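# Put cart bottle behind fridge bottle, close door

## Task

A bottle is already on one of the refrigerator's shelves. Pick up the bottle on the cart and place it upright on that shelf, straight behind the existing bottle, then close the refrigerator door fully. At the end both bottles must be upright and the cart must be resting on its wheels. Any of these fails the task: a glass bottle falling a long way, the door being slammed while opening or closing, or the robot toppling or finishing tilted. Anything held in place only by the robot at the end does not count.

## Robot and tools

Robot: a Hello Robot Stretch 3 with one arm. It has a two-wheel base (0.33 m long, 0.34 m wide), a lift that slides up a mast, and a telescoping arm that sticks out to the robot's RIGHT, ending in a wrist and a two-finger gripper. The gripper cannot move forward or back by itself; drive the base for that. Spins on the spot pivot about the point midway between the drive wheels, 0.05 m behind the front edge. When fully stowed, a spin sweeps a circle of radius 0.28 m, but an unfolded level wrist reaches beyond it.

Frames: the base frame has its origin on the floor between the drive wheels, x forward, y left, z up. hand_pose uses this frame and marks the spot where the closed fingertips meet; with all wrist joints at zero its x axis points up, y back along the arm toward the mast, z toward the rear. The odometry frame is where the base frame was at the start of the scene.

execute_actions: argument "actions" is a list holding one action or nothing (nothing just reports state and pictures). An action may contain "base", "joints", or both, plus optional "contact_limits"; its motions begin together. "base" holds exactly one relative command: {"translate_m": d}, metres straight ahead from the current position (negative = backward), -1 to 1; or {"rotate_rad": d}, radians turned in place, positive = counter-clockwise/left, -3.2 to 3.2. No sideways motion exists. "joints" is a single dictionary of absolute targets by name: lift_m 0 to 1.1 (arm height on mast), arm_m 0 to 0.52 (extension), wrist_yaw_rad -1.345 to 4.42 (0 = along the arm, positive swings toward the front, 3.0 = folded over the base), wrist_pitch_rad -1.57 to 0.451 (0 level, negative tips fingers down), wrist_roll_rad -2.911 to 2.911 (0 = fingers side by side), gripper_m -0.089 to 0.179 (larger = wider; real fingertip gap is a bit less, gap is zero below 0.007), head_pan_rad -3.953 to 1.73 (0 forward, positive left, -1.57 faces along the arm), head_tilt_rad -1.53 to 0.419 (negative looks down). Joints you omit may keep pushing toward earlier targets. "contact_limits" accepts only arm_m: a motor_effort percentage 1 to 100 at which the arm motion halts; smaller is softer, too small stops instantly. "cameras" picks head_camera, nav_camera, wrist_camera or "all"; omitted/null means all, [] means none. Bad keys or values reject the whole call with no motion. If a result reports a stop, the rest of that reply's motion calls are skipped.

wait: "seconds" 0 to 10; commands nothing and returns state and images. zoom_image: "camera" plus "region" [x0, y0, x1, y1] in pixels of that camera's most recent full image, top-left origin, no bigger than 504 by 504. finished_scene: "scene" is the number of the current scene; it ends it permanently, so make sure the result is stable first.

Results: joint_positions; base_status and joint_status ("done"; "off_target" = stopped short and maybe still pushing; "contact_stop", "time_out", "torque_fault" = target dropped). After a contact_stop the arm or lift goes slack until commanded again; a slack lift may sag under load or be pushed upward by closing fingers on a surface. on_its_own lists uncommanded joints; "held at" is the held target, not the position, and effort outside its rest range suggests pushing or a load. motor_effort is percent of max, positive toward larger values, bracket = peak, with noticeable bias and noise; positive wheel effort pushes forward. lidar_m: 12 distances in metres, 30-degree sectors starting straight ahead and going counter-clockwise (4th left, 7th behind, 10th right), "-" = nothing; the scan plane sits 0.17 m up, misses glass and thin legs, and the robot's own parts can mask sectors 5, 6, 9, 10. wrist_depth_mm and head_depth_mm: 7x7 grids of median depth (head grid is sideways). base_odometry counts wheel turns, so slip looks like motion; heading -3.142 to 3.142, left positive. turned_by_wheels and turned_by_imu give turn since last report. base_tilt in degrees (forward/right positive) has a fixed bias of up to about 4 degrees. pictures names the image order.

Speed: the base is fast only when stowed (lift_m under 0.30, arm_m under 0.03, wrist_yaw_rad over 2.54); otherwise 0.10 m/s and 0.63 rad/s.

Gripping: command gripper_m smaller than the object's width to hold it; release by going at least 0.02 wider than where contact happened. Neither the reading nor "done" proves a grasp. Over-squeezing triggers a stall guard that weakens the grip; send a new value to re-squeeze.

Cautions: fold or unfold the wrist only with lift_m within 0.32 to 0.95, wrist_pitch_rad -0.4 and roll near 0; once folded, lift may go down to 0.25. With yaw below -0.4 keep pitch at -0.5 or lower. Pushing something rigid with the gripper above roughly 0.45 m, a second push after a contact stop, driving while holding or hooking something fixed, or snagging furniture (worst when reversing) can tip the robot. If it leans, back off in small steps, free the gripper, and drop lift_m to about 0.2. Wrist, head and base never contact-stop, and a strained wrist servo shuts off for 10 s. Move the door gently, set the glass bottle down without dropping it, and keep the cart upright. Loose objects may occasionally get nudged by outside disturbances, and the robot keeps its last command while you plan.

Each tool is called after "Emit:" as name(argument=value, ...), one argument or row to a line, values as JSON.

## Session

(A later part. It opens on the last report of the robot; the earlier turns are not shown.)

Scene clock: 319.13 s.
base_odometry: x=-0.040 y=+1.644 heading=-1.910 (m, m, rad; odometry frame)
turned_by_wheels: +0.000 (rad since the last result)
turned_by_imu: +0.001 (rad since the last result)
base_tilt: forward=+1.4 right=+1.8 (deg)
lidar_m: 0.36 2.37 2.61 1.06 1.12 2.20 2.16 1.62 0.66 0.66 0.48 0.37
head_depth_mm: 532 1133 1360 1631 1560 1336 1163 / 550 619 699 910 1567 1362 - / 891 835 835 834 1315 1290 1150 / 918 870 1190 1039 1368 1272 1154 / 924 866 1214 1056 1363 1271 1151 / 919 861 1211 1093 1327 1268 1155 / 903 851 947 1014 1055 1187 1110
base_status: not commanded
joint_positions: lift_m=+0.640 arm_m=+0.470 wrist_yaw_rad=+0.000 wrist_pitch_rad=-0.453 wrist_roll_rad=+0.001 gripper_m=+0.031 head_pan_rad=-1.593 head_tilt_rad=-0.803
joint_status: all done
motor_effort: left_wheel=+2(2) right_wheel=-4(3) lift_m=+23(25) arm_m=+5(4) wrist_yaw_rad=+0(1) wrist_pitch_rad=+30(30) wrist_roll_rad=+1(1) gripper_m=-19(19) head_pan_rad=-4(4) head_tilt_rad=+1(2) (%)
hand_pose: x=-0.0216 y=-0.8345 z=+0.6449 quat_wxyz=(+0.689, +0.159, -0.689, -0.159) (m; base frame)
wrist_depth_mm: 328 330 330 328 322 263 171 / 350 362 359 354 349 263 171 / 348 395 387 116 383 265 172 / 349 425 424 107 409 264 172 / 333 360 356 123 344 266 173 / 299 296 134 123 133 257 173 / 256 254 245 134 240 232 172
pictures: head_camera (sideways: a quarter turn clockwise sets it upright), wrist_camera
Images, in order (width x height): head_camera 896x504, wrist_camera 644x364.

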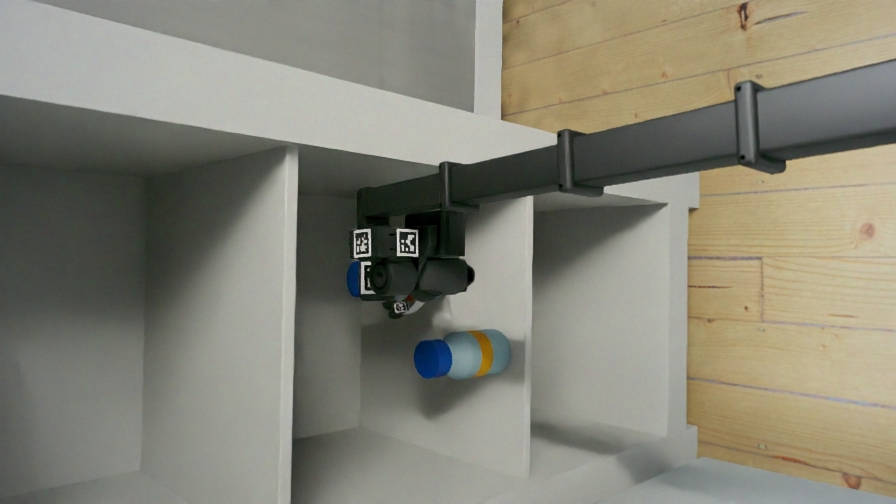

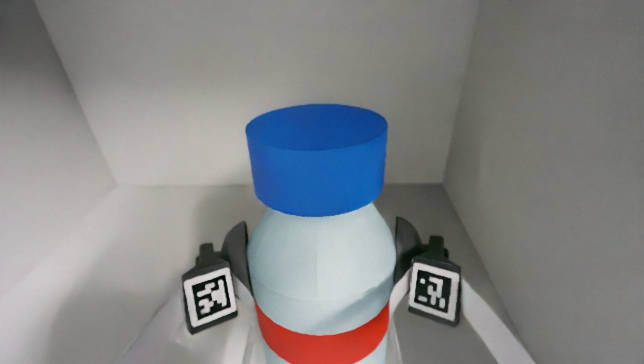

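Emit:
execute_actions(
  actions=[
    {"joints":{"lift_m":0.605,"arm_m":0.51},"contact_limits":{"arm_m":12}},
  ],
  cameras=[],
)

Emit:
execute_actions(
  actions=[
    {"joints":{"lift_m":0.588}},
  ],
  cameras=["wrist_camera"],
)

Scene clock: 324.63 s.
base_odometry: x=-0.040 y=+1.644 heading=-1.910 (m, m, rad; odometry frame)
turned_by_wheels: +0.000 (rad since the last result)
turned_by_imu: +0.001 (rad since the last result)
base_tilt: forward=+1.3 right=+1.9 (deg)
lidar_m: 0.36 2.38 2.62 1.06 1.12 2.21 2.16 1.62 0.66 0.66 0.49 0.37
head_depth_mm: 531 1130 1360 1622 1559 1333 1167 / 551 618 700 908 1545 1370 - / 884 833 835 859 1307 1274 1158 / 918 871 1186 1041 1368 1279 1160 / 919 862 1213 1057 1364 1271 1148 / 919 856 1210 1094 1320 1266 1148 / 898 850 946 1019 1068 1190 1118
base_status: not commanded
joint_positions: lift_m=+0.605 arm_m=+0.510 wrist_yaw_rad=+0.000 wrist_pitch_rad=-0.453 wrist_roll_rad=+0.001 gripper_m=+0.031 head_pan_rad=-1.593 head_tilt_rad=-0.803
joint_status: all done
motor_effort: left_wheel=+1(2) right_wheel=-4(4) lift_m=+23(22) arm_m=+5(6) wrist_yaw_rad=+1(0) wrist_pitch_rad=+30(30) wrist_roll_rad=+1(1) gripper_m=-19(19) head_pan_rad=-4(4) head_tilt_rad=+1(2) (%)
contact_limits: arm_m 12 (drawing in: default 32, maximum 52; extending or still: default 44, maximum 71)
hand_pose: x=-0.0216 y=-0.8745 z=+0.6099 quat_wxyz=(+0.689, +0.159, -0.689, -0.159) (m; base frame)
wrist_depth_mm: 295 293 292 289 288 268 173 / 320 321 317 316 313 270 175 / 342 354 343 116 343 269 175 / 346 375 359 107 362 270 174 / 308 306 303 123 293 271 175 / 256 253 133 123 134 235 175 / 218 217 209 134 205 208 175
pictures: none
No camera images: the call's "cameras" was empty. Leave "cameras" out to get every camera's image.

Scene clock: 325.50 s.
base_odometry: x=-0.040 y=+1.644 heading=-1.910 (m, m, rad; odometry frame)
turned_by_wheels: +0.000 (rad since the last result)
turned_by_imu: +0.000 (rad since the last result)
base_tilt: forward=+1.4 right=+1.7 (deg)
lidar_m: 0.36 2.37 2.62 1.06 1.12 2.21 2.16 1.61 0.66 0.66 0.48 0.36
head_depth_mm: 532 1133 1362 1626 1572 1336 1165 / 551 616 700 908 1529 1347 1181 / 887 835 836 858 1309 1268 1150 / 915 871 1184 1043 1363 1287 1160 / 924 864 1221 1059 1368 1269 1152 / 916 859 1209 1091 1327 1272 1149 / 903 853 945 1017 1062 1195 1114
base_status: not commanded
joint_positions: lift_m=+0.588 arm_m=+0.510 wrist_yaw_rad=+0.000 wrist_pitch_rad=-0.436 wrist_roll_rad=+0.001 gripper_m=+0.031 head_pan_rad=-1.593 head_tilt_rad=-0.803
joint_status: all done
motor_effort: left_wheel=+1(2) right_wheel=-3(4) lift_m=+20(21) arm_m=+5(5) wrist_yaw_rad=+1(0) wrist_pitch_rad=+20(30) wrist_roll_rad=+1(1) gripper_m=-19(18) head_pan_rad=-5(5) head_tilt_rad=+2(2) (%)
hand_pose: x=-0.0216 y=-0.8768 z=+0.5969 quat_wxyz=(+0.690, +0.153, -0.690, -0.153) (m; base frame)
wrist_depth_mm: 295 296 292 289 287 267 174 / 316 321 315 315 312 267 175 / 339 351 341 116 332 271 175 / 335 366 342 105 349 271 175 / 294 290 286 122 278 255 175 / 240 239 134 122 133 230 176 / 205 203 198 135 194 196 176
pictures: wrist_camera
Images, in order (width x height): wrist_camera 644x364.

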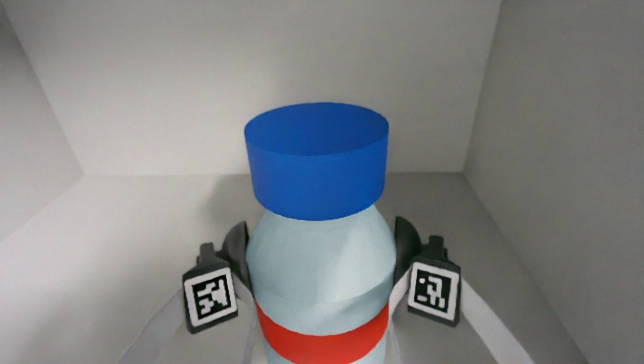

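Emit:
execute_actions(
  actions=[
    {"joints":{"gripper_m":0.11,"lift_m":0.584}},
  ],
  cameras=[],
)

Emit:
execute_actions(
  actions=[
    {"joints":{"arm_m":0.2}},
  ],
  cameras=["wrist_camera"],
)

Emit:
execute_actions(
  actions=[
    {"base":{"translate_m":0.15},"joints":{"lift_m":0.575}},
  ],
  cameras=["wrist_camera"],
)

Scene clock: 332.40 s.
base_odometry: x=-0.040 y=+1.644 heading=-1.910 (m, m, rad; odometry frame)
turned_by_wheels: +0.000 (rad since the last result)
turned_by_imu: +0.001 (rad since the last result)
base_tilt: forward=+1.4 right=+1.8 (deg)
lidar_m: 0.36 2.37 2.62 1.06 1.12 2.20 2.16 1.61 0.66 0.66 0.48 0.36
head_depth_mm: 532 1128 1366 1621 1569 1344 1167 / 551 613 702 907 1547 1357 1189 / 887 836 834 860 1235 1275 1146 / 916 875 1182 1034 1367 1280 1152 / 916 870 1203 1070 1358 1272 1156 / 918 857 1215 1089 1318 1270 1152 / 901 851 947 1013 1063 1191 1111
base_status: not commanded
joint_positions: lift_m=+0.584 arm_m=+0.510 wrist_yaw_rad=+0.000 wrist_pitch_rad=-0.417 wrist_roll_rad=+0.001 gripper_m=+0.110 head_pan_rad=-1.593 head_tilt_rad=-0.803
joint_status: all done
motor_effort: left_wheel=+2(2) right_wheel=-4(4) lift_m=+19(20) arm_m=+5(5) wrist_yaw_rad=+1(0) wrist_pitch_rad=+10(20) wrist_roll_rad=+1(1) gripper_m=+0(81) head_pan_rad=-4(4) head_tilt_rad=+2(3) (%)
hand_pose: x=-0.0216 y=-0.8791 z=+0.5970 quat_wxyz=(+0.692, +0.147, -0.692, -0.147) (m; base frame)
wrist_depth_mm: 295 295 290 289 287 270 174 / 317 317 316 312 310 269 175 / 338 348 338 119 336 269 175 / 341 367 351 107 355 269 175 / 297 293 290 124 283 258 175 / 244 242 223 125 218 231 175 / 207 198 197 139 194 192 175
pictures: none
No camera images: the call's "cameras" was empty. Leave "cameras" out to get every camera's image.

Scene clock: 335.90 s.
base_odometry: x=-0.040 y=+1.644 heading=-1.910 (m, m, rad; odometry frame)
turned_by_wheels: +0.000 (rad since the last result)
turned_by_imu: +0.001 (rad since the last result)
base_tilt: forward=+1.3 right=+1.9 (deg)
lidar_m: 0.36 2.37 2.62 1.06 1.12 2.21 2.16 1.62 0.66 0.66 0.48 0.36
head_depth_mm: 533 1125 1354 1620 1580 1340 1170 / 552 618 700 910 1539 1336 1207 / 887 837 837 960 1028 - 1159 / 918 870 1191 1073 1399 1272 1156 / 917 864 1215 1074 1364 1269 1153 / 917 858 1216 1095 1329 1265 1149 / 902 853 946 1024 1062 1196 1107
base_status: not commanded
joint_positions: lift_m=+0.584 arm_m=+0.200 wrist_yaw_rad=+0.000 wrist_pitch_rad=-0.417 wrist_roll_rad=+0.001 gripper_m=+0.110 head_pan_rad=-1.593 head_tilt_rad=-0.803
joint_status: all done
motor_effort: left_wheel=+2(2) right_wheel=-3(3) lift_m=+19(19) arm_m=-5(4) wrist_yaw_rad=+1(1) wrist_pitch_rad=+10(10) wrist_roll_rad=+1(1) gripper_m=-1(0) head_pan_rad=-5(4) head_tilt_rad=+2(2) (%)
hand_pose: x=-0.0216 y=-0.5697 z=+0.5970 quat_wxyz=(+0.692, +0.147, -0.692, -0.147) (m; base frame)
wrist_depth_mm: 369 520 574 555 508 234 171 / 370 430 603 587 507 234 184 / 370 454 308 427 435 234 200 / 351 360 309 365 358 235 220 / 315 310 305 302 298 252 254 / 364 452 754 735 633 268 840 / 367 541 628 633 515 321 755
pictures: wrist_camera
Images, in order (width x height): wrist_camera 644x364.

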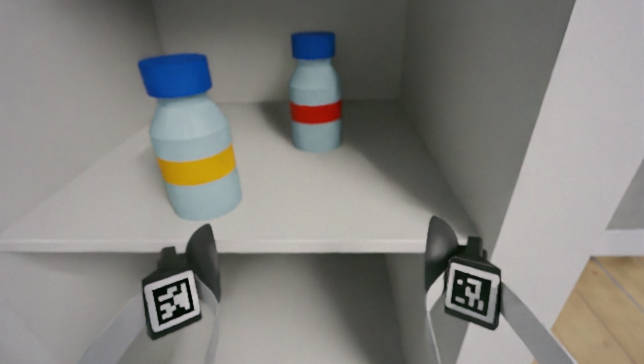

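Scene clock: 338.57 s.
base_odometry: x=-0.090 y=+1.503 heading=-1.910 (m, m, rad; odometry frame)
turned_by_wheels: +0.000 (rad since the last result)
turned_by_imu: +0.000 (rad since the last result)
base_tilt: forward=+1.1 right=+1.7 (deg)
lidar_m: 0.21 2.23 2.58 1.11 1.09 2.36 2.31 1.63 0.71 0.68 0.28 0.21
head_depth_mm: 804 793 747 873 1494 1338 1169 / 927 887 1056 1043 1129 1307 1183 / 929 883 1199 1074 1411 - 1152 / 927 872 1220 1041 1411 1268 1155 / 926 868 1216 1096 1313 1272 1153 / 801 778 751 894 984 1093 1097 / 558 615 676 678 681 687 687
base_status: done
joint_positions: lift_m=+0.575 arm_m=+0.200 wrist_yaw_rad=+0.000 wrist_pitch_rad=-0.417 wrist_roll_rad=+0.001 gripper_m=+0.110 head_pan_rad=-1.593 head_tilt_rad=-0.803
joint_status: all done
motor_effort: left_wheel=+1(5) right_wheel=-3(5) lift_m=+19(18) arm_m=-5(5) wrist_yaw_rad=+1(0) wrist_pitch_rad=+10(10) wrist_roll_rad=+1(1) gripper_m=+1(0) head_pan_rad=-4(4) head_tilt_rad=+2(3) (%)
hand_pose: x=-0.0216 y=-0.5697 z=+0.5880 quat_wxyz=(+0.692, +0.147, -0.692, -0.147) (m; base frame)
wrist_depth_mm: 201 276 521 565 552 511 330 / 207 276 520 281 400 513 332 / 222 275 452 280 414 443 332 / 245 275 353 309 338 338 316 / 272 279 302 301 297 293 288 / 247 302 578 733 724 448 335 / 246 353 507 626 619 563 336
pictures: wrist_camera
Images, in order (width x height): wrist_camera 644x364.

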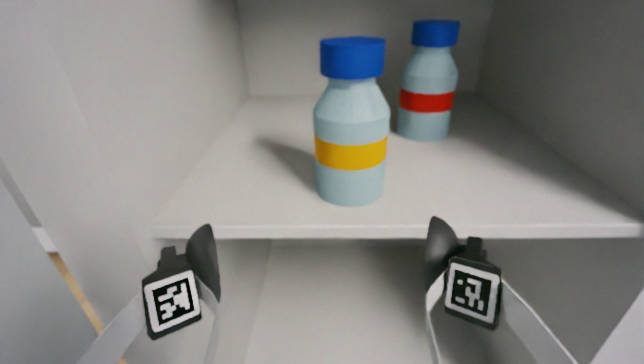

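Emit:
execute_actions(
  actions=[
    {"base":{"translate_m":-0.03},"joints":{"arm_m":0.34,"gripper_m":0.12}},
  ],
  cameras=["wrist_camera"],
)

Emit:
execute_actions(
  actions=[
    {"joints":{"arm_m":0.375}},
  ],
  cameras=["wrist_camera"],
)

Scene clock: 346.60 s.
base_odometry: x=-0.080 y=+1.531 heading=-1.909 (m, m, rad; odometry frame)
turned_by_wheels: +0.000 (rad since the last result)
turned_by_imu: +0.001 (rad since the last result)
base_tilt: forward=+1.2 right=+1.9 (deg)
lidar_m: 0.24 2.26 2.59 1.08 1.09 2.33 2.28 1.63 0.70 0.68 0.32 0.24
head_depth_mm: 719 709 737 845 1539 1347 1160 / 910 884 941 1015 1100 1306 1187 / 923 878 1199 1101 1336 1272 1149 / 928 872 1224 1105 1336 1279 1155 / 921 864 1215 1097 1360 1269 1153 / 890 818 880 991 1075 1244 1129 / 620 637 706 780 781 784 789
base_status: done
joint_positions: lift_m=+0.575 arm_m=+0.340 wrist_yaw_rad=+0.000 wrist_pitch_rad=-0.417 wrist_roll_rad=+0.001 gripper_m=+0.120 head_pan_rad=-1.593 head_tilt_rad=-0.803
joint_status: all done
motor_effort: left_wheel=+2(4) right_wheel=-3(9) lift_m=+19(19) arm_m=+5(4) wrist_yaw_rad=+1(1) wrist_pitch_rad=+10(10) wrist_roll_rad=+1(1) gripper_m=+0(51) head_pan_rad=-4(4) head_tilt_rad=+1(2) (%)
hand_pose: x=-0.0216 y=-0.7091 z=+0.5880 quat_wxyz=(+0.692, +0.147, -0.692, -0.147) (m; base frame)
wrist_depth_mm: 222 310 451 447 435 428 303 / 222 310 480 153 281 412 308 / 221 310 455 129 283 403 307 / 221 311 352 145 306 334 303 / 222 272 277 147 261 271 261 / 217 239 227 164 217 227 218 / 199 190 194 182 190 184 187
pictures: wrist_camera
Images, in order (width x height): wrist_camera 644x364.

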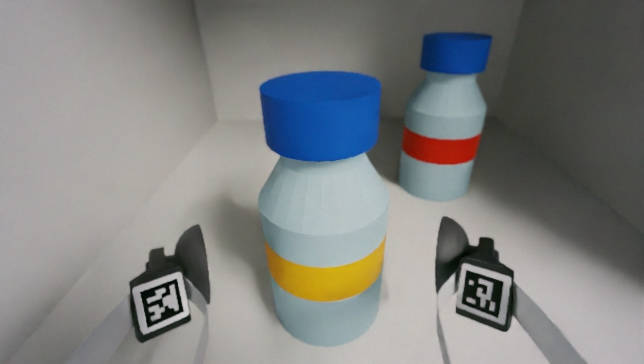

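Scene clock: 347.90 s.
base_odometry: x=-0.080 y=+1.531 heading=-1.909 (m, m, rad; odometry frame)
turned_by_wheels: +0.000 (rad since the last result)
turned_by_imu: +0.000 (rad since the last result)
base_tilt: forward=+1.1 right=+1.8 (deg)
lidar_m: 0.24 2.26 2.59 1.08 1.09 2.33 2.28 1.62 0.70 0.68 0.32 0.24
head_depth_mm: 717 709 734 843 1538 1339 1164 / 909 886 936 1016 1097 1311 1173 / 921 880 1194 1111 1351 1283 1142 / 922 871 1219 1146 1351 1273 1152 / 919 865 1220 1101 1361 1278 1158 / 895 821 878 988 1078 1240 1127 / 619 635 707 781 779 786 792
base_status: not commanded
joint_positions: lift_m=+0.575 arm_m=+0.375 wrist_yaw_rad=+0.000 wrist_pitch_rad=-0.417 wrist_roll_rad=+0.001 gripper_m=+0.120 head_pan_rad=-1.593 head_tilt_rad=-0.803
joint_status: all done
motor_effort: left_wheel=+2(2) right_wheel=-3(3) lift_m=+20(19) arm_m=+5(3) wrist_yaw_rad=+0(1) wrist_pitch_rad=+10(10) wrist_roll_rad=+1(1) gripper_m=+0(0) head_pan_rad=-4(4) head_tilt_rad=+3(2) (%)
hand_pose: x=-0.0216 y=-0.7441 z=+0.5880 quat_wxyz=(+0.692, +0.147, -0.692, -0.147) (m; base frame)
wrist_depth_mm: 219 307 421 410 411 400 308 / 218 307 450 447 440 240 307 / 218 307 425 96 247 387 310 / 218 305 335 99 267 317 301 / 219 269 272 114 250 271 262 / 217 239 214 115 207 228 218 / 197 190 191 128 184 183 186
pictures: wrist_camera
Images, in order (width x height): wrist_camera 644x364.

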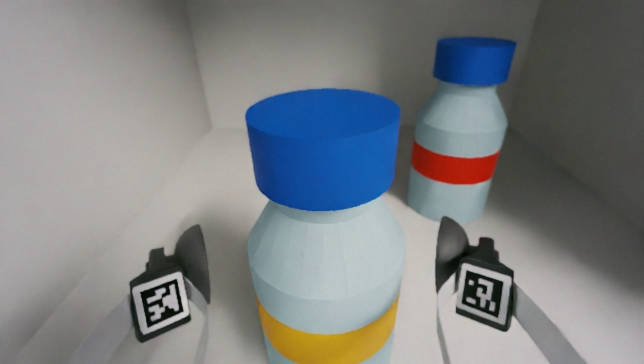

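Emit:
execute_actions(
  actions=[
    {"joints":{"arm_m":0.362,"lift_m":0.582}},
  ],
  cameras=[],
)

Emit:
execute_actions(
  actions=[
    {"joints":{"gripper_m":0.03}},
  ],
  cameras=[],
)

Emit:
execute_actions(
  actions=[
    {"joints":{"lift_m":0.61}},
  ],
  cameras=["wrist_camera"],
)

Emit:
execute_actions(
  actions=[
    {"base":{"translate_m":-0.115},"joints":{"arm_m":0.35}},
  ],
  cameras=["wrist_camera"],
)

Scene clock: 355.50 s.
base_odometry: x=-0.080 y=+1.531 heading=-1.909 (m, m, rad; odometry frame)
turned_by_wheels: +0.000 (rad since the last result)
turned_by_imu: +0.001 (rad since the last result)
base_tilt: forward=+1.3 right=+1.7 (deg)
lidar_m: 0.24 2.26 2.60 1.08 1.09 2.33 2.28 1.63 0.70 0.68 0.32 0.24
head_depth_mm: 719 709 734 848 1526 1336 1163 / 908 881 942 1016 1100 1297 1175 / 923 878 1194 1105 1372 1272 1147 / 920 869 1216 1136 1336 1278 1151 / 923 863 1222 1129 1364 1263 1152 / 895 816 879 986 1077 1245 1131 / 617 637 708 780 782 787 789
base_status: not commanded
joint_positions: lift_m=+0.582 arm_m=+0.362 wrist_yaw_rad=+0.000 wrist_pitch_rad=-0.417 wrist_roll_rad=+0.001 gripper_m=+0.120 head_pan_rad=-1.593 head_tilt_rad=-0.803
joint_status: all done
motor_effort: left_wheel=+2(2) right_wheel=-3(3) lift_m=+26(29) arm_m=-5(4) wrist_yaw_rad=+0(1) wrist_pitch_rad=+10(10) wrist_roll_rad=+1(1) gripper_m=+1(0) head_pan_rad=-5(4) head_tilt_rad=+2(1) (%)
hand_pose: x=-0.0216 y=-0.7317 z=+0.5946 quat_wxyz=(+0.692, +0.147, -0.692, -0.147) (m; base frame)
wrist_depth_mm: 220 307 427 427 421 410 308 / 220 309 467 456 451 384 307 / 220 308 441 114 259 387 309 / 219 308 363 114 284 330 309 / 218 278 286 129 269 281 271 / 218 247 228 131 217 237 225 / 203 195 201 150 192 190 193
pictures: none
No camera images: the call's "cameras" was empty. Leave "cameras" out to get every camera's image.

Scene clock: 356.90 s.
base_odometry: x=-0.080 y=+1.531 heading=-1.909 (m, m, rad; odometry frame)
turned_by_wheels: +0.000 (rad since the last result)
turned_by_imu: +0.000 (rad since the last result)
base_tilt: forward=+1.3 right=+1.9 (deg)
lidar_m: 0.24 2.26 2.60 1.08 1.09 2.33 2.28 1.63 0.70 0.68 0.32 0.24
head_depth_mm: 716 712 736 850 1522 1332 1164 / 912 879 940 1010 1099 1306 1174 / 929 876 1196 1109 1377 1278 1150 / 926 873 1222 1144 1337 1273 1157 / 923 862 1223 1112 1371 1264 1157 / 892 824 878 993 1075 1243 1128 / 619 636 706 783 783 785 791
base_status: not commanded
joint_positions: lift_m=+0.582 arm_m=+0.362 wrist_yaw_rad=-0.002 wrist_pitch_rad=-0.425 wrist_roll_rad=+0.001 gripper_m=+0.031 head_pan_rad=-1.593 head_tilt_rad=-0.803
joint_status: all done
motor_effort: left_wheel=+1(2) right_wheel=-2(3) lift_m=+26(26) arm_m=-5(5) wrist_yaw_rad=+2(3) wrist_pitch_rad=+14(14) wrist_roll_rad=+1(1) gripper_m=-18(92) head_pan_rad=-4(4) head_tilt_rad=+2(2) (%)
hand_pose: x=-0.0220 y=-0.7308 z=+0.5929 quat_wxyz=(+0.691, +0.148, -0.691, -0.150) (m; base frame)
wrist_depth_mm: 220 310 427 428 423 414 308 / 221 311 466 455 454 384 306 / 221 310 427 109 264 404 307 / 220 308 340 112 288 324 306 / 220 274 283 127 276 273 267 / 218 237 144 129 142 226 225 / 201 200 193 147 189 192 191
pictures: none
No camera images: the call's "cameras" was empty. Leave "cameras" out to get every camera's image.

Scene clock: 357.93 s.
base_odometry: x=-0.080 y=+1.531 heading=-1.909 (m, m, rad; odometry frame)
turned_by_wheels: +0.000 (rad since the last result)
turned_by_imu: +0.000 (rad since the last result)
base_tilt: forward=+1.2 right=+1.7 (deg)
lidar_m: 0.24 2.26 2.59 1.08 1.09 2.32 2.28 1.63 0.70 0.68 0.32 0.24
head_depth_mm: 718 708 734 846 1540 1345 1169 / 908 878 938 1012 1087 1304 - / 927 878 1191 1094 1367 1283 1163 / 924 869 1219 1133 1370 1274 1152 / 923 863 1222 1113 1369 1278 1157 / 896 818 881 988 1079 1242 1129 / 619 636 708 779 781 786 790
base_status: not commanded
joint_positions: lift_m=+0.610 arm_m=+0.362 wrist_yaw_rad=-0.002 wrist_pitch_rad=-0.440 wrist_roll_rad=+0.001 gripper_m=+0.031 head_pan_rad=-1.593 head_tilt_rad=-0.803
joint_status: all done
motor_effort: left_wheel=+1(2) right_wheel=-2(2) lift_m=+28(30) arm_m=-5(5) wrist_yaw_rad=+2(2) wrist_pitch_rad=+23(25) wrist_roll_rad=+2(1) gripper_m=-18(18) head_pan_rad=-5(4) head_tilt_rad=+2(1) (%)
hand_pose: x=-0.0220 y=-0.7288 z=+0.6174 quat_wxyz=(+0.690, +0.154, -0.690, -0.156) (m; base frame)
wrist_depth_mm: 220 309 432 431 425 416 306 / 221 314 469 455 449 410 307 / 220 310 464 110 276 415 308 / 220 307 382 115 290 364 309 / 220 295 316 127 293 304 290 / 219 265 145 129 142 255 252 / 214 226 217 144 214 217 216
pictures: wrist_camera
Images, in order (width x height): wrist_camera 644x364.

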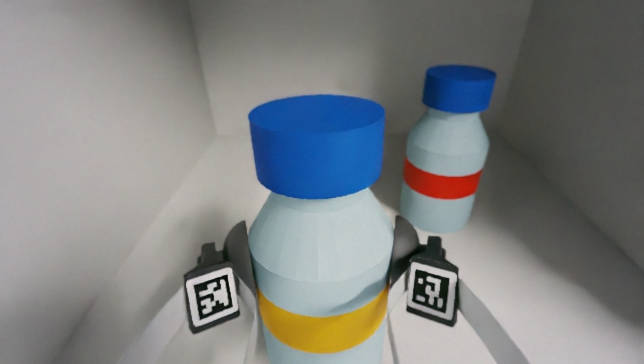

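Scene clock: 360.13 s.
base_odometry: x=-0.042 y=+1.640 heading=-1.909 (m, m, rad; odometry frame)
turned_by_wheels: +0.000 (rad since the last result)
turned_by_imu: +0.001 (rad since the last result)
base_tilt: forward=+1.2 right=+1.8 (deg)
lidar_m: 0.35 2.36 2.62 1.06 1.12 2.21 2.16 1.62 0.66 0.66 0.48 0.36
head_depth_mm: 533 1117 1362 1625 1559 1339 1168 / 568 617 699 889 1545 1363 - / 899 836 872 912 1160 1272 1154 / 919 868 1193 1139 1365 1275 1161 / 915 867 1218 1103 1360 1267 1155 / 918 855 1216 1095 1325 1267 1163 / 904 851 930 1002 1060 1174 1112
base_status: done
joint_positions: lift_m=+0.610 arm_m=+0.350 wrist_yaw_rad=-0.002 wrist_pitch_rad=-0.440 wrist_roll_rad=+0.001 gripper_m=+0.031 head_pan_rad=-1.593 head_tilt_rad=-0.803
joint_status: all done
motor_effort: left_wheel=+2(2) right_wheel=-3(10) lift_m=+29(28) arm_m=-5(7) wrist_yaw_rad=+2(2) wrist_pitch_rad=+23(23) wrist_roll_rad=+1(1) gripper_m=-18(18) head_pan_rad=-5(4) head_tilt_rad=+2(1) (%)
hand_pose: x=-0.0219 y=-0.7168 z=+0.6174 quat_wxyz=(+0.690, +0.154, -0.690, -0.155) (m; base frame)
wrist_depth_mm: 354 442 437 433 422 259 169 / 353 464 473 285 458 260 168 / 354 480 504 109 455 260 170 / 353 408 378 115 377 262 169 / 320 319 317 127 308 262 170 / 267 266 145 129 142 243 170 / 227 227 219 144 213 213 170
pictures: wrist_camera
Images, in order (width x height): wrist_camera 644x364.

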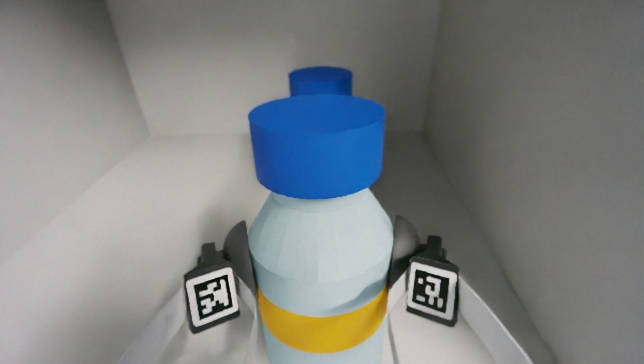

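Emit:
execute_actions(
  actions=[
    {"joints":{"arm_m":0.41,"lift_m":0.585}},
  ],
  cameras=[],
)

Emit:
execute_actions(
  actions=[
    {"joints":{"gripper_m":0.11}},
  ],
  cameras=["wrist_camera"],
)

Emit:
execute_actions(
  actions=[
    {"joints":{"arm_m":0.0,"head_pan_rad":0,"head_tilt_rad":-1.0}},
  ],
)

Scene clock: 366.27 s.
base_odometry: x=-0.042 y=+1.640 heading=-1.909 (m, m, rad; odometry frame)
turned_by_wheels: +0.000 (rad since the last result)
turned_by_imu: +0.001 (rad since the last result)
base_tilt: forward=+1.2 right=+1.8 (deg)
lidar_m: 0.35 2.36 2.62 1.06 1.12 2.20 2.16 1.61 0.66 0.66 0.48 0.36
head_depth_mm: 531 1106 1354 1617 1564 1343 1165 / 568 616 700 884 1529 1331 1182 / 902 833 870 888 1162 1273 1137 / 919 869 1183 1179 1369 1288 1157 / 921 866 1211 1081 1360 1271 1158 / 918 857 1211 1093 1335 1265 1149 / 902 852 928 1000 1067 1172 1107
base_status: not commanded
joint_positions: lift_m=+0.585 arm_m=+0.410 wrist_yaw_rad=-0.002 wrist_pitch_rad=-0.433 wrist_roll_rad=+0.001 gripper_m=+0.031 head_pan_rad=-1.593 head_tilt_rad=-0.803
joint_status: all done
motor_effort: left_wheel=+2(2) right_wheel=-3(3) lift_m=+20(24) arm_m=+5(5) wrist_yaw_rad=+2(2) wrist_pitch_rad=+18(23) wrist_roll_rad=+1(1) gripper_m=-18(18) head_pan_rad=-5(4) head_tilt_rad=+1(2) (%)
hand_pose: x=-0.0219 y=-0.7771 z=+0.5945 quat_wxyz=(+0.690, +0.151, -0.691, -0.153) (m; base frame)
wrist_depth_mm: 350 384 380 381 376 266 173 / 352 417 413 195 406 268 174 / 347 439 434 108 430 269 173 / 333 362 341 113 346 269 174 / 290 289 283 127 274 253 174 / 239 237 143 128 143 228 174 / 204 202 194 145 191 194 175
pictures: none
No camera images: the call's "cameras" was empty. Leave "cameras" out to get every camera's image.

Scene clock: 367.57 s.
base_odometry: x=-0.042 y=+1.640 heading=-1.909 (m, m, rad; odometry frame)
turned_by_wheels: +0.000 (rad since the last result)
turned_by_imu: +0.000 (rad since the last result)
base_tilt: forward=+1.1 right=+1.7 (deg)
lidar_m: 0.35 2.37 2.62 1.06 1.12 2.21 2.16 1.62 0.66 0.66 0.48 0.36
head_depth_mm: 532 1108 1363 1618 1574 1340 1160 / 567 616 704 884 1525 1336 1192 / 904 835 873 883 1163 1275 1136 / 916 873 1186 1169 1372 1273 1152 / 920 866 1213 1071 1357 1283 1152 / 916 860 1211 1098 1325 1268 1149 / 898 855 931 1005 1066 1171 1107
base_status: not commanded
joint_positions: lift_m=+0.585 arm_m=+0.410 wrist_yaw_rad=-0.002 wrist_pitch_rad=-0.420 wrist_roll_rad=+0.001 gripper_m=+0.110 head_pan_rad=-1.593 head_tilt_rad=-0.803
joint_status: all done
motor_effort: left_wheel=+1(2) right_wheel=-3(3) lift_m=+19(21) arm_m=+5(5) wrist_yaw_rad=+1(2) wrist_pitch_rad=+11(19) wrist_roll_rad=+1(1) gripper_m=+1(78) head_pan_rad=-4(4) head_tilt_rad=+2(2) (%)
hand_pose: x=-0.0219 y=-0.7788 z=+0.5974 quat_wxyz=(+0.691, +0.147, -0.692, -0.148) (m; base frame)
wrist_depth_mm: 348 384 382 381 374 266 173 / 349 418 412 204 404 267 173 / 347 445 442 121 431 269 173 / 344 379 354 112 356 269 174 / 297 296 291 129 273 259 174 / 244 244 225 129 220 231 175 / 206 199 197 147 195 193 175
pictures: wrist_camera
Images, in order (width x height): wrist_camera 644x364.

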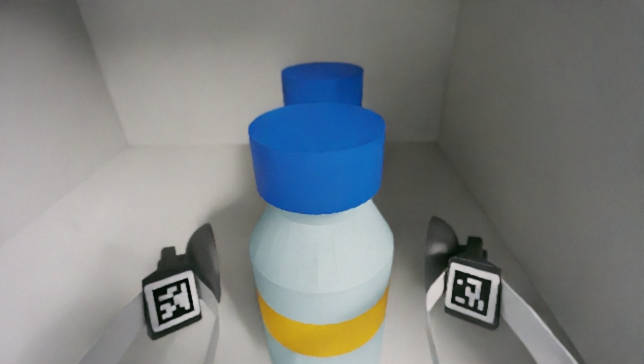

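Scene clock: 371.77 s.
base_odometry: x=-0.042 y=+1.640 heading=-1.909 (m, m, rad; odometry frame)
turned_by_wheels: +0.000 (rad since the last result)
turned_by_imu: +0.001 (rad since the last result)
base_tilt: forward=+1.3 right=+1.7 (deg)
lidar_m: 0.35 2.37 2.62 1.06 1.12 2.21 2.16 1.62 0.66 0.66 0.48 0.36
head_depth_mm: 295 335 409 522 722 1157 1127 / 295 335 408 521 722 1162 1120 / 295 336 409 522 723 1171 1115 / 2405 2105 1759 591 807 1179 1104 / 2438 2215 1841 1574 1372 1231 1113 / 2438 2186 1825 1580 1376 1219 1106 / 2430 2205 1808 1585 1376 1219 1099
base_status: not commanded
joint_positions: lift_m=+0.585 arm_m=+0.001 wrist_yaw_rad=-0.001 wrist_pitch_rad=-0.419 wrist_roll_rad=+0.001 gripper_m=+0.110 head_pan_rad=-0.007 head_tilt_rad=-0.988
joint_status: all done
joint sent to its limit — the command would take arm_m past its lower limit, so that joint was sent only as far as its limit.
motor_effort: left_wheel=+2(1) right_wheel=-3(3) lift_m=+20(21) arm_m=-5(4) wrist_yaw_rad=+1(1) wrist_pitch_rad=+11(11) wrist_roll_rad=+1(1) gripper_m=+0(1) head_pan_rad=+4(61) head_tilt_rad=-5(22) (%)
hand_pose: x=-0.0218 y=-0.3706 z=+0.5976 quat_wxyz=(+0.691, +0.147, -0.692, -0.148) (m; base frame)
wrist_depth_mm: 377 529 742 739 476 359 838 / 396 532 789 523 479 888 901 / 418 493 518 506 453 970 983 / 418 526 941 946 485 - - / 415 530 868 900 587 - - / 414 558 748 744 587 915 864 / 400 634 667 670 664 736 751
pictures: head_camera (sideways: a quarter turn clockwise sets it upright), nav_camera (sideways: a quarter turn counterclockwise sets it upright), wrist_camera
Images, in order (width x height): head_camera 896x504, nav_camera 672x504, wrist_camera 644x364.

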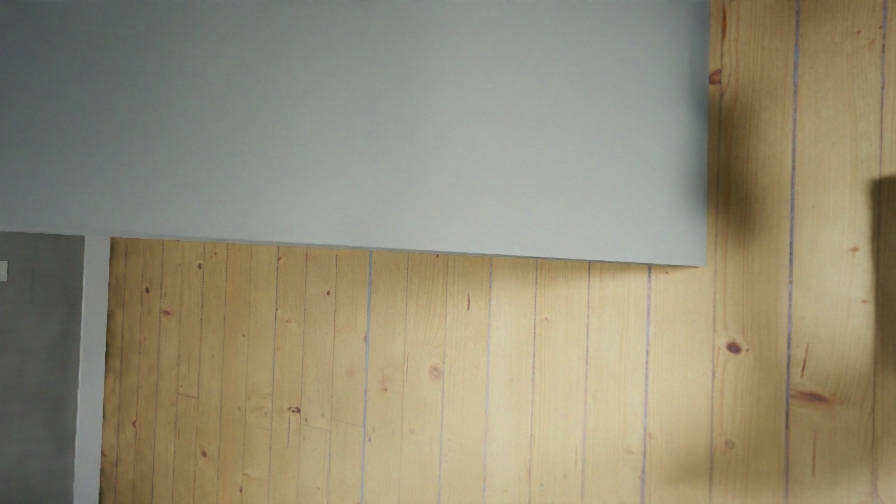

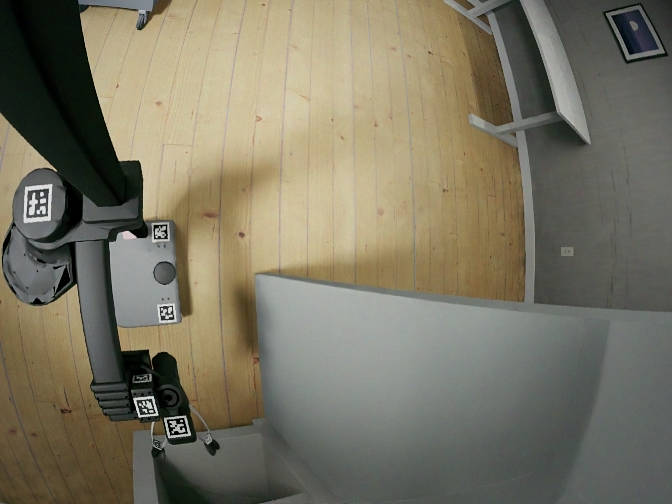

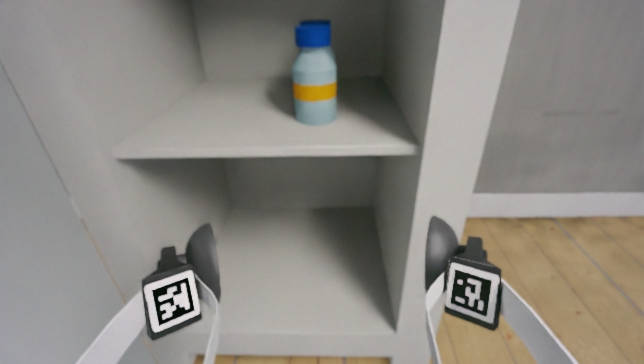

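Emit:
execute_actions(
  actions=[
    {"joints":{"wrist_yaw_rad":3.0,"gripper_m":0.0}},
  ],
  cameras=[],
)

Emit:
execute_actions(
  actions=[
    {"base":{"rotate_rad":1.4},"joints":{"lift_m":0.27}},
  ],
  cameras=[],
)

Emit:
execute_actions(
  actions=[
    {"base":{"translate_m":0.38}},
  ],
  cameras=[],
)

Emit:
execute_actions(
  actions=[
    {"base":{"rotate_rad":-1.4},"joints":{"head_pan_rad":-0.6}},
  ],
  cameras=["nav_camera"],
)

Emit:
execute_actions(
  actions=[
    {"base":{"translate_m":0.75},"joints":{"head_pan_rad":-2.0}},
  ],
  cameras=[],
)

Emit:
execute_actions(
  actions=[
    {"joints":{"lift_m":0.36}},
  ],
  cameras=[],
)

Emit:
execute_actions(
  actions=[
    {"joints":{"wrist_yaw_rad":0,"arm_m":0.24}},
  ],
  cameras=["nav_camera"],
)

Scene clock: 391.67 s.
base_odometry: x=-0.042 y=+1.640 heading=-1.909 (m, m, rad; odometry frame)
turned_by_wheels: +0.000 (rad since the last result)
turned_by_imu: +0.001 (rad since the last result)
base_tilt: forward=+1.3 right=+1.7 (deg)
lidar_m: 0.35 2.37 2.62 1.06 1.12 2.21 2.17 1.62 0.66 0.66 0.48 0.36
head_depth_mm: 295 336 409 521 718 1160 1125 / 294 336 408 523 720 1159 1114 / 295 336 409 522 723 1163 1122 / 2429 2111 1764 591 809 1179 1115 / 2452 2217 1846 1595 1371 1223 1103 / 2399 2187 1829 1572 1377 1224 1107 / 2453 2179 1821 1565 1382 1220 1094
base_status: not commanded
joint_positions: lift_m=+0.585 arm_m=+0.001 wrist_yaw_rad=+2.997 wrist_pitch_rad=-0.419 wrist_roll_rad=+0.001 gripper_m=+0.000 head_pan_rad=-0.007 head_tilt_rad=-0.988
joint_status: all done
motor_effort: left_wheel=+1(2) right_wheel=-3(3) lift_m=+20(21) arm_m=-4(5) wrist_yaw_rad=+3(2) wrist_pitch_rad=+11(11) wrist_roll_rad=+1(1) gripper_m=-3(80) head_pan_rad=+4(5) head_tilt_rad=-5(5) (%)
hand_pose: x=+0.0110 y=+0.0756 z=+0.5976 quat_wxyz=(+0.197, +0.700, +0.097, +0.679) (m; base frame)
wrist_depth_mm: - - - - - - - / - - - - - - - / - - - - - - - / - - - - - - - / - - - - - - - / 957 924 - - 888 880 888 / 777 782 757 768 751 740 742
pictures: none
No camera images: the call's "cameras" was empty. Leave "cameras" out to get every camera's image.

Scene clock: 395.37 s.
base_odometry: x=-0.042 y=+1.640 heading=-0.509 (m, m, rad; odometry frame)
turned_by_wheels: +1.400 (rad since the last result)
turned_by_imu: +1.393 (rad since the last result)
base_tilt: forward=+1.4 right=+1.7 (deg)
lidar_m: 1.22 1.06 2.33 2.16 1.94 1.30 0.66 0.58 0.38 0.35 2.36 2.74
head_depth_mm: 2516 2271 1879 1614 1406 1248 1129 / 2501 2264 1877 1603 1402 1242 1123 / 2430 2214 1867 1600 1398 1243 1113 / 2427 2246 1862 1591 1389 1229 1106 / 2393 2212 1831 1584 1384 1224 1110 / 2362 2152 1761 1575 1380 1227 1107 / 1542 1373 1537 1534 1378 1220 1100
base_status: done
joint_positions: lift_m=+0.270 arm_m=+0.001 wrist_yaw_rad=+2.998 wrist_pitch_rad=-0.419 wrist_roll_rad=+0.001 gripper_m=+0.000 head_pan_rad=-0.007 head_tilt_rad=-0.988
joint_status: all done
motor_effort: left_wheel=-2(5) right_wheel=+3(9) lift_m=+19(19) arm_m=-4(4) wrist_yaw_rad=+2(2) wrist_pitch_rad=+11(11) wrist_roll_rad=+1(1) gripper_m=-3(3) head_pan_rad=+3(4) head_tilt_rad=-5(5) (%)
hand_pose: x=+0.0109 y=+0.0757 z=+0.2828 quat_wxyz=(+0.197, +0.700, +0.097, +0.679) (m; base frame)
wrist_depth_mm: - - - - - - - / - - - - - - - / - - - - - - 972 / 823 779 803 781 767 747 741 / 636 638 616 645 608 603 593 / 519 520 - - 504 496 493 / 451 - - - 426 419 418
pictures: none
No camera images: the call's "cameras" was empty. Leave "cameras" out to get every camera's image.

Scene clock: 398.40 s.
base_odometry: x=+0.290 y=+1.454 heading=-0.510 (m, m, rad; odometry frame)
turned_by_wheels: +0.000 (rad since the last result)
turned_by_imu: +0.000 (rad since the last result)
base_tilt: forward=+1.3 right=+1.7 (deg)
lidar_m: 1.19 0.71 0.90 2.21 2.24 1.70 1.04 0.50 0.50 2.56 2.19 2.34
head_depth_mm: 2148 2273 1867 1599 1408 1249 1114 / 2119 2267 1873 1599 1396 1245 1116 / 2081 2231 1875 1578 1382 1235 1115 / 2069 2200 1868 1584 1380 1229 1114 / 2024 2228 1836 1570 1383 1231 1112 / 1994 2191 1844 1577 1377 1229 1112 / 1895 1329 1236 1349 1326 1220 1101
base_status: done
joint_positions: lift_m=+0.270 arm_m=+0.001 wrist_yaw_rad=+2.999 wrist_pitch_rad=-0.418 wrist_roll_rad=+0.001 gripper_m=+0.000 head_pan_rad=-0.007 head_tilt_rad=-0.989
joint_status: not commanded
motor_effort: left_wheel=-2(7) right_wheel=+3(13) lift_m=+19(20) arm_m=-4(4) wrist_yaw_rad=+1(2) wrist_pitch_rad=+11(11) wrist_roll_rad=+1(1) gripper_m=-3(3) head_pan_rad=+4(4) head_tilt_rad=-5(5) (%)
hand_pose: x=+0.0107 y=+0.0757 z=+0.2828 quat_wxyz=(+0.196, +0.700, +0.097, +0.679) (m; base frame)
wrist_depth_mm: - - - - - - - / - - - - - - 893 / - - - - - 940 632 / 829 795 800 784 785 760 674 / 639 637 632 649 614 602 582 / 523 519 - - 500 499 490 / 457 - - - 425 425 419
pictures: none
No camera images: the call's "cameras" was empty. Leave "cameras" out to get every camera's image.

Scene clock: 400.53 s.
base_odometry: x=+0.290 y=+1.454 heading=-1.909 (m, m, rad; odometry frame)
turned_by_wheels: -1.400 (rad since the last result)
turned_by_imu: -1.387 (rad since the last result)
base_tilt: forward=+1.3 right=+1.7 (deg)
lidar_m: 2.19 2.72 2.23 0.75 0.71 2.25 2.21 2.12 1.04 0.99 0.50 2.40
head_depth_mm: 425 483 618 908 1388 1247 1118 / 1998 568 611 767 1246 1253 1124 / 2370 2246 1864 1565 1157 1237 1147 / 2611 2225 1859 1582 1390 1232 1120 / 2608 2221 1827 1578 1388 1231 1105 / 2500 2187 1835 1579 1392 1227 1110 / 2401 2168 1820 1565 1373 1232 1100
base_status: done
joint_positions: lift_m=+0.270 arm_m=+0.001 wrist_yaw_rad=+2.999 wrist_pitch_rad=-0.418 wrist_roll_rad=+0.001 gripper_m=+0.000 head_pan_rad=-0.593 head_tilt_rad=-0.989
joint_status: all done
motor_effort: left_wheel=+2(9) right_wheel=-4(11) lift_m=+20(20) arm_m=-4(5) wrist_yaw_rad=+1(1) wrist_pitch_rad=+11(11) wrist_roll_rad=+1(1) gripper_m=-2(2) head_pan_rad=-4(45) head_tilt_rad=-5(5) (%)
hand_pose: x=+0.0107 y=+0.0757 z=+0.2828 quat_wxyz=(+0.196, +0.700, +0.097, +0.679) (m; base frame)
wrist_depth_mm: - - - - - - - / - - - - - - - / 728 - - - - - - / 816 796 788 778 768 765 743 / 641 636 628 643 611 599 588 / 527 519 - - 503 495 490 / 457 - - - 426 423 418
pictures: nav_camera (sideways: a quarter turn counterclockwise sets it upright)
Images, in order (width x height): nav_camera 672x504.

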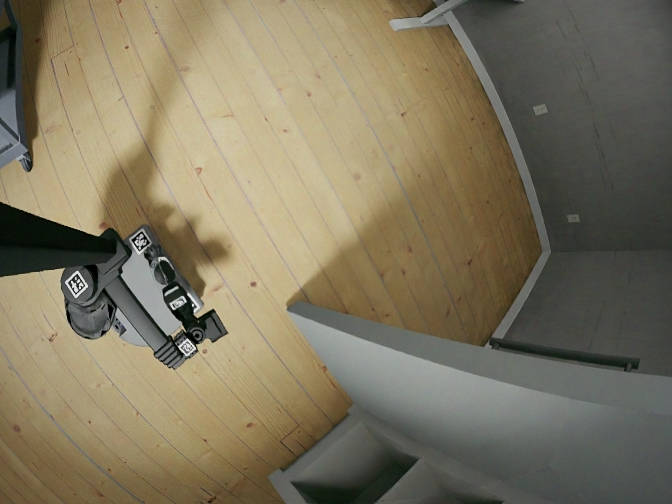

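Scene clock: 404.83 s.
base_odometry: x=+0.041 y=+0.747 heading=-1.909 (m, m, rad; odometry frame)
turned_by_wheels: +0.000 (rad since the last result)
turned_by_imu: +0.000 (rad since the last result)
base_tilt: forward=+1.2 right=+1.7 (deg)
lidar_m: 1.81 1.46 2.17 2.11 1.29 1.17 2.96 0.59 0.58 1.63 1.73 1.85
head_depth_mm: 505 576 1814 1601 1403 1256 1130 / 547 614 727 959 1401 1233 1140 / 687 771 882 1032 1326 1238 - / 844 982 1165 1440 1386 1250 - / 1204 1483 1759 1582 1388 1234 - / 1495 1766 1832 1580 1372 1227 1091 / 1448 1691 1820 1562 1383 1220 1098
base_status: done
joint_positions: lift_m=+0.270 arm_m=+0.001 wrist_yaw_rad=+2.999 wrist_pitch_rad=-0.418 wrist_roll_rad=+0.001 gripper_m=+0.000 head_pan_rad=-1.993 head_tilt_rad=-0.989
joint_status: all done
motor_effort: left_wheel=+2(11) right_wheel=-3(7) lift_m=+20(20) arm_m=-4(4) wrist_yaw_rad=+2(1) wrist_pitch_rad=+11(11) wrist_roll_rad=+1(1) gripper_m=-3(3) head_pan_rad=-5(62) head_tilt_rad=-4(5) (%)
hand_pose: x=+0.0107 y=+0.0757 z=+0.2828 quat_wxyz=(+0.196, +0.700, +0.097, +0.679) (m; base frame)
wrist_depth_mm: - - - - - - - / - - - - - - - / - - - - - - - / 815 802 793 771 780 752 737 / 644 637 621 641 604 596 595 / 528 518 - - 505 497 490 / 457 - - - 426 421 419
pictures: none
No camera images: the call's "cameras" was empty. Leave "cameras" out to get every camera's image.

Scene clock: 406.50 s.
base_odometry: x=+0.041 y=+0.747 heading=-1.909 (m, m, rad; odometry frame)
turned_by_wheels: +0.000 (rad since the last result)
turned_by_imu: +0.000 (rad since the last result)
base_tilt: forward=+1.1 right=+1.8 (deg)
lidar_m: 1.81 1.47 2.17 2.11 1.28 1.17 2.96 0.58 0.58 1.63 1.73 1.85
head_depth_mm: 503 575 1790 1609 1403 1245 1144 / 548 613 727 954 1404 1243 1138 / 686 770 881 1028 1322 1239 - / 841 979 1166 1440 1387 1256 - / 1205 1477 1757 1573 1384 1232 - / 1500 1795 1834 1573 1384 1219 1089 / 1441 1681 1844 1576 1373 1216 1096
base_status: not commanded
joint_positions: lift_m=+0.360 arm_m=+0.001 wrist_yaw_rad=+2.999 wrist_pitch_rad=-0.418 wrist_roll_rad=+0.001 gripper_m=+0.000 head_pan_rad=-1.993 head_tilt_rad=-0.989
joint_status: all done
motor_effort: left_wheel=+1(2) right_wheel=-3(3) lift_m=+27(29) arm_m=-4(4) wrist_yaw_rad=+2(1) wrist_pitch_rad=+11(11) wrist_roll_rad=+1(1) gripper_m=-2(3) head_pan_rad=-4(4) head_tilt_rad=-5(5) (%)
hand_pose: x=+0.0107 y=+0.0758 z=+0.3724 quat_wxyz=(+0.196, +0.700, +0.097, +0.679) (m; base frame)
wrist_depth_mm: - - - - - - - / - - - - - - - / - - - - - - - / - 977 970 951 942 919 910 / 789 777 743 775 739 733 718 / 649 634 - - 610 608 600 / 537 535 - 528 518 517 514
pictures: none
No camera images: the call's "cameras" was empty. Leave "cameras" out to get every camera's image.

Scene clock: 409.50 s.
base_odometry: x=+0.041 y=+0.747 heading=-1.909 (m, m, rad; odometry frame)
turned_by_wheels: +0.000 (rad since the last result)
turned_by_imu: +0.000 (rad since the last result)
base_tilt: forward=+1.3 right=+1.8 (deg)
lidar_m: 1.81 1.47 2.16 2.11 1.28 1.17 2.95 0.58 0.58 1.63 1.73 1.85
head_depth_mm: 504 575 1791 1608 1410 1238 1143 / 548 614 728 957 1393 1243 1136 / 687 770 882 1032 1316 1238 - / 842 981 1169 1451 1385 1253 - / 1199 1471 1757 1569 1424 1226 1142 / 1496 1771 1833 1567 1349 1228 1101 / 1461 1704 1814 1570 1368 1218 1100
base_status: not commanded
joint_positions: lift_m=+0.360 arm_m=+0.240 wrist_yaw_rad=+0.002 wrist_pitch_rad=-0.418 wrist_roll_rad=+0.001 gripper_m=+0.000 head_pan_rad=-1.993 head_tilt_rad=-0.989
joint_status: all done
motor_effort: left_wheel=+2(2) right_wheel=-3(3) lift_m=+27(26) arm_m=+5(6) wrist_yaw_rad=-2(2) wrist_pitch_rad=+10(10) wrist_roll_rad=+1(1) gripper_m=-2(2) head_pan_rad=-4(4) head_tilt_rad=-5(5) (%)
hand_pose: x=-0.0210 y=-0.6090 z=+0.3724 quat_wxyz=(+0.692, +0.148, -0.692, -0.146) (m; base frame)
wrist_depth_mm: - - - - - 747 453 / - - - - - 738 456 / - - - - - 759 458 / - 993 978 942 930 770 456 / 776 773 750 786 735 681 454 / 638 631 631 - 604 613 457 / 542 539 530 524 522 518 483
pictures: nav_camera (sideways: a quarter turn counterclockwise sets it upright)
Images, in order (width x height): nav_camera 672x504.

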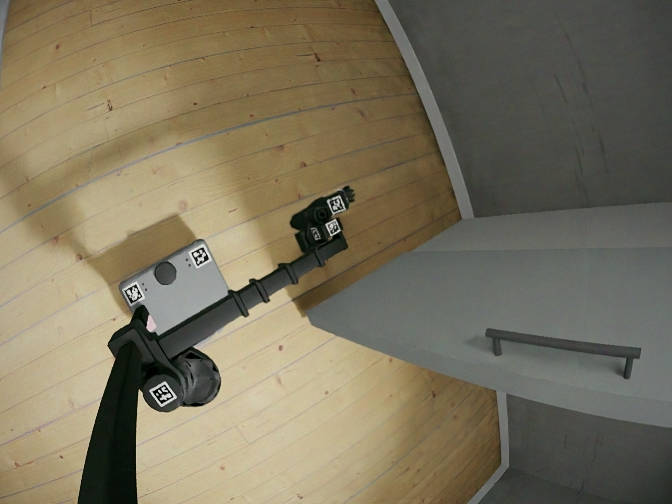

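Emit:
execute_actions(
  actions=[
    {"base":{"translate_m":-0.3},"joints":{"arm_m":0.2,"wrist_pitch_rad":0}},
  ],
  cameras=["nav_camera"],
)

Emit:
execute_actions(
  actions=[
    {"base":{"translate_m":-0.15}},
  ],
  cameras=["nav_camera"],
)

Emit:
execute_actions(
  actions=[
    {"base":{"translate_m":-0.15}},
  ],
  cameras=["nav_camera"],
)

Scene clock: 418.67 s.
base_odometry: x=+0.140 y=+1.030 heading=-1.909 (m, m, rad; odometry frame)
turned_by_wheels: +0.000 (rad since the last result)
turned_by_imu: +0.002 (rad since the last result)
base_tilt: forward=+1.3 right=+1.8 (deg)
lidar_m: 1.81 1.75 2.18 2.14 0.94 0.97 2.66 2.16 0.43 0.43 1.71 2.16
head_depth_mm: 1875 2164 1895 1605 1424 1252 1142 / 1743 2095 1872 1599 1394 1254 1144 / 1172 1339 1672 1597 1393 1241 - / 1385 1374 1673 1584 1389 1248 - / 387 445 540 687 857 1215 1135 / 359 437 587 1237 1427 1223 1101 / 527 675 1715 1574 1370 1220 1099
base_status: done
joint_positions: lift_m=+0.360 arm_m=+0.200 wrist_yaw_rad=+0.002 wrist_pitch_rad=-0.022 wrist_roll_rad=+0.001 gripper_m=+0.000 head_pan_rad=-1.993 head_tilt_rad=-0.989
joint_status: all done
motor_effort: left_wheel=+2(4) right_wheel=-3(9) lift_m=+27(26) arm_m=-5(3) wrist_yaw_rad=-2(2) wrist_pitch_rad=+13(13) wrist_roll_rad=+1(1) gripper_m=-2(3) head_pan_rad=-4(3) head_tilt_rad=-4(4) (%)
hand_pose: x=-0.0209 y=-0.6009 z=+0.4687 quat_wxyz=(+0.707, +0.009, -0.707, -0.007) (m; base frame)
wrist_depth_mm: - - - - 306 145 95 / - - - - 311 147 95 / - - - - 316 148 96 / - - - - 321 149 97 / - - - - 327 150 97 / - - - - 284 151 98 / 892 869 854 847 413 153 98
pictures: nav_camera (sideways: a quarter turn counterclockwise sets it upright)
Images, in order (width x height): nav_camera 672x504.

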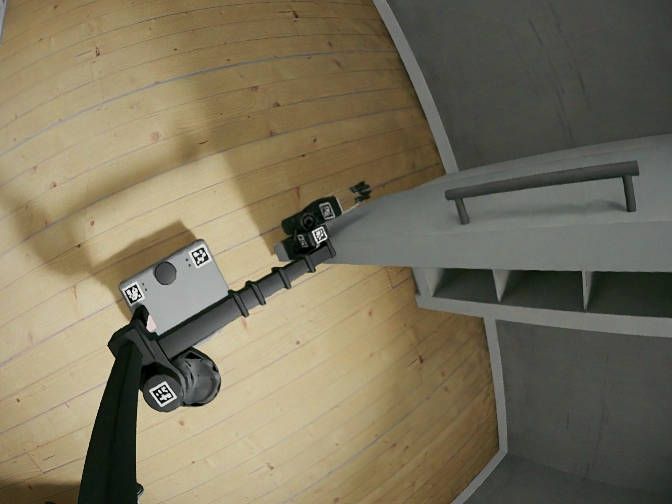

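Scene clock: 421.17 s.
base_odometry: x=+0.190 y=+1.171 heading=-1.909 (m, m, rad; odometry frame)
turned_by_wheels: +0.000 (rad since the last result)
turned_by_imu: +0.001 (rad since the last result)
base_tilt: forward=+1.2 right=+1.7 (deg)
lidar_m: 1.90 1.90 2.19 2.16 0.85 1.02 2.51 2.14 0.47 0.55 1.70 2.31
head_depth_mm: 1871 2146 1893 1606 1406 1249 1139 / 1758 2075 1871 1604 1397 1241 1143 / 1676 2003 1858 1590 1389 1241 - / 436 532 656 1534 1339 1260 - / 410 487 606 798 1032 1212 1129 / 439 517 732 1029 1337 1231 1104 / 533 674 922 1454 1372 1217 1102
base_status: done
joint_positions: lift_m=+0.360 arm_m=+0.200 wrist_yaw_rad=+0.002 wrist_pitch_rad=-0.022 wrist_roll_rad=+0.001 gripper_m=+0.000 head_pan_rad=-1.993 head_tilt_rad=-0.989
joint_status: not commanded
motor_effort: left_wheel=+2(10) right_wheel=-3(43) lift_m=+27(26) arm_m=-2(5) wrist_yaw_rad=-1(19) wrist_pitch_rad=+13(13) wrist_roll_rad=+1(1) gripper_m=-2(2) head_pan_rad=-4(4) head_tilt_rad=-5(5) (%)
hand_pose: x=-0.0209 y=-0.6008 z=+0.4688 quat_wxyz=(+0.707, +0.009, -0.707, -0.007) (m; base frame)
wrist_depth_mm: - - - 383 221 154 118 / - - - 399 224 157 120 / - - - 416 230 159 121 / - - - 429 235 161 122 / - - - 447 239 164 124 / - - - - 228 165 125 / 884 864 864 433 268 168 126
pictures: nav_camera (sideways: a quarter turn counterclockwise sets it upright)
Images, in order (width x height): nav_camera 672x504.

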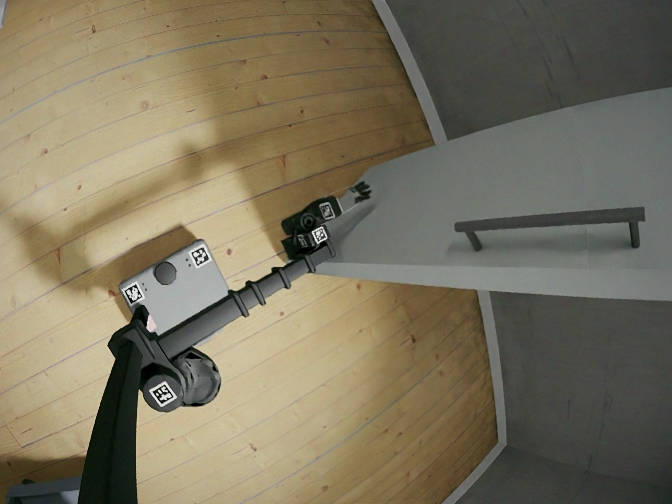

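Scene clock: 423.83 s.
base_odometry: x=+0.240 y=+1.313 heading=-1.909 (m, m, rad; odometry frame)
turned_by_wheels: +0.000 (rad since the last result)
turned_by_imu: +0.001 (rad since the last result)
base_tilt: forward=+1.3 right=+1.7 (deg)
lidar_m: 2.05 2.56 2.21 1.08 0.89 1.08 2.36 2.12 0.59 0.64 1.69 2.42
head_depth_mm: 1849 2161 1878 1615 1411 1251 1144 / 1760 2066 1890 1600 1409 1251 1142 / 1669 1992 1876 1601 1391 1246 - / 1532 1810 1797 1554 1374 1249 - / 521 605 756 979 1239 1219 1136 / 524 642 807 1057 1328 1227 1106 / 575 694 871 1167 1374 1224 1097
base_status: done
joint_positions: lift_m=+0.360 arm_m=+0.200 wrist_yaw_rad=+0.002 wrist_pitch_rad=-0.022 wrist_roll_rad=+0.001 gripper_m=+0.000 head_pan_rad=-1.993 head_tilt_rad=-0.989
joint_status: not commanded
motor_effort: left_wheel=+2(2) right_wheel=-2(10) lift_m=+26(26) arm_m=-2(2) wrist_yaw_rad=-2(2) wrist_pitch_rad=+13(13) wrist_roll_rad=+1(1) gripper_m=-2(3) head_pan_rad=-5(4) head_tilt_rad=-4(5) (%)
hand_pose: x=-0.0209 y=-0.6008 z=+0.4688 quat_wxyz=(+0.707, +0.009, -0.707, -0.007) (m; base frame)
wrist_depth_mm: - - 433 303 232 189 159 / - - 453 313 238 192 161 / - - 476 320 243 195 163 / - - 492 331 248 199 165 / - - 516 341 253 203 168 / - - - - 250 207 171 / 894 872 533 349 276 210 173
pictures: nav_camera (sideways: a quarter turn counterclockwise sets it upright)
Images, in order (width x height): nav_camera 672x504.

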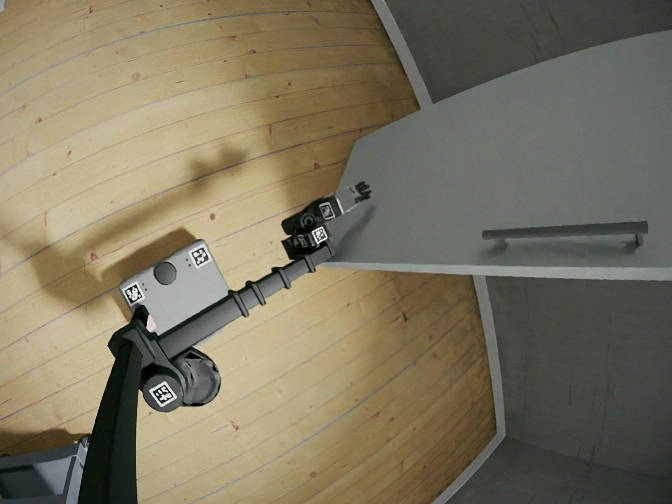

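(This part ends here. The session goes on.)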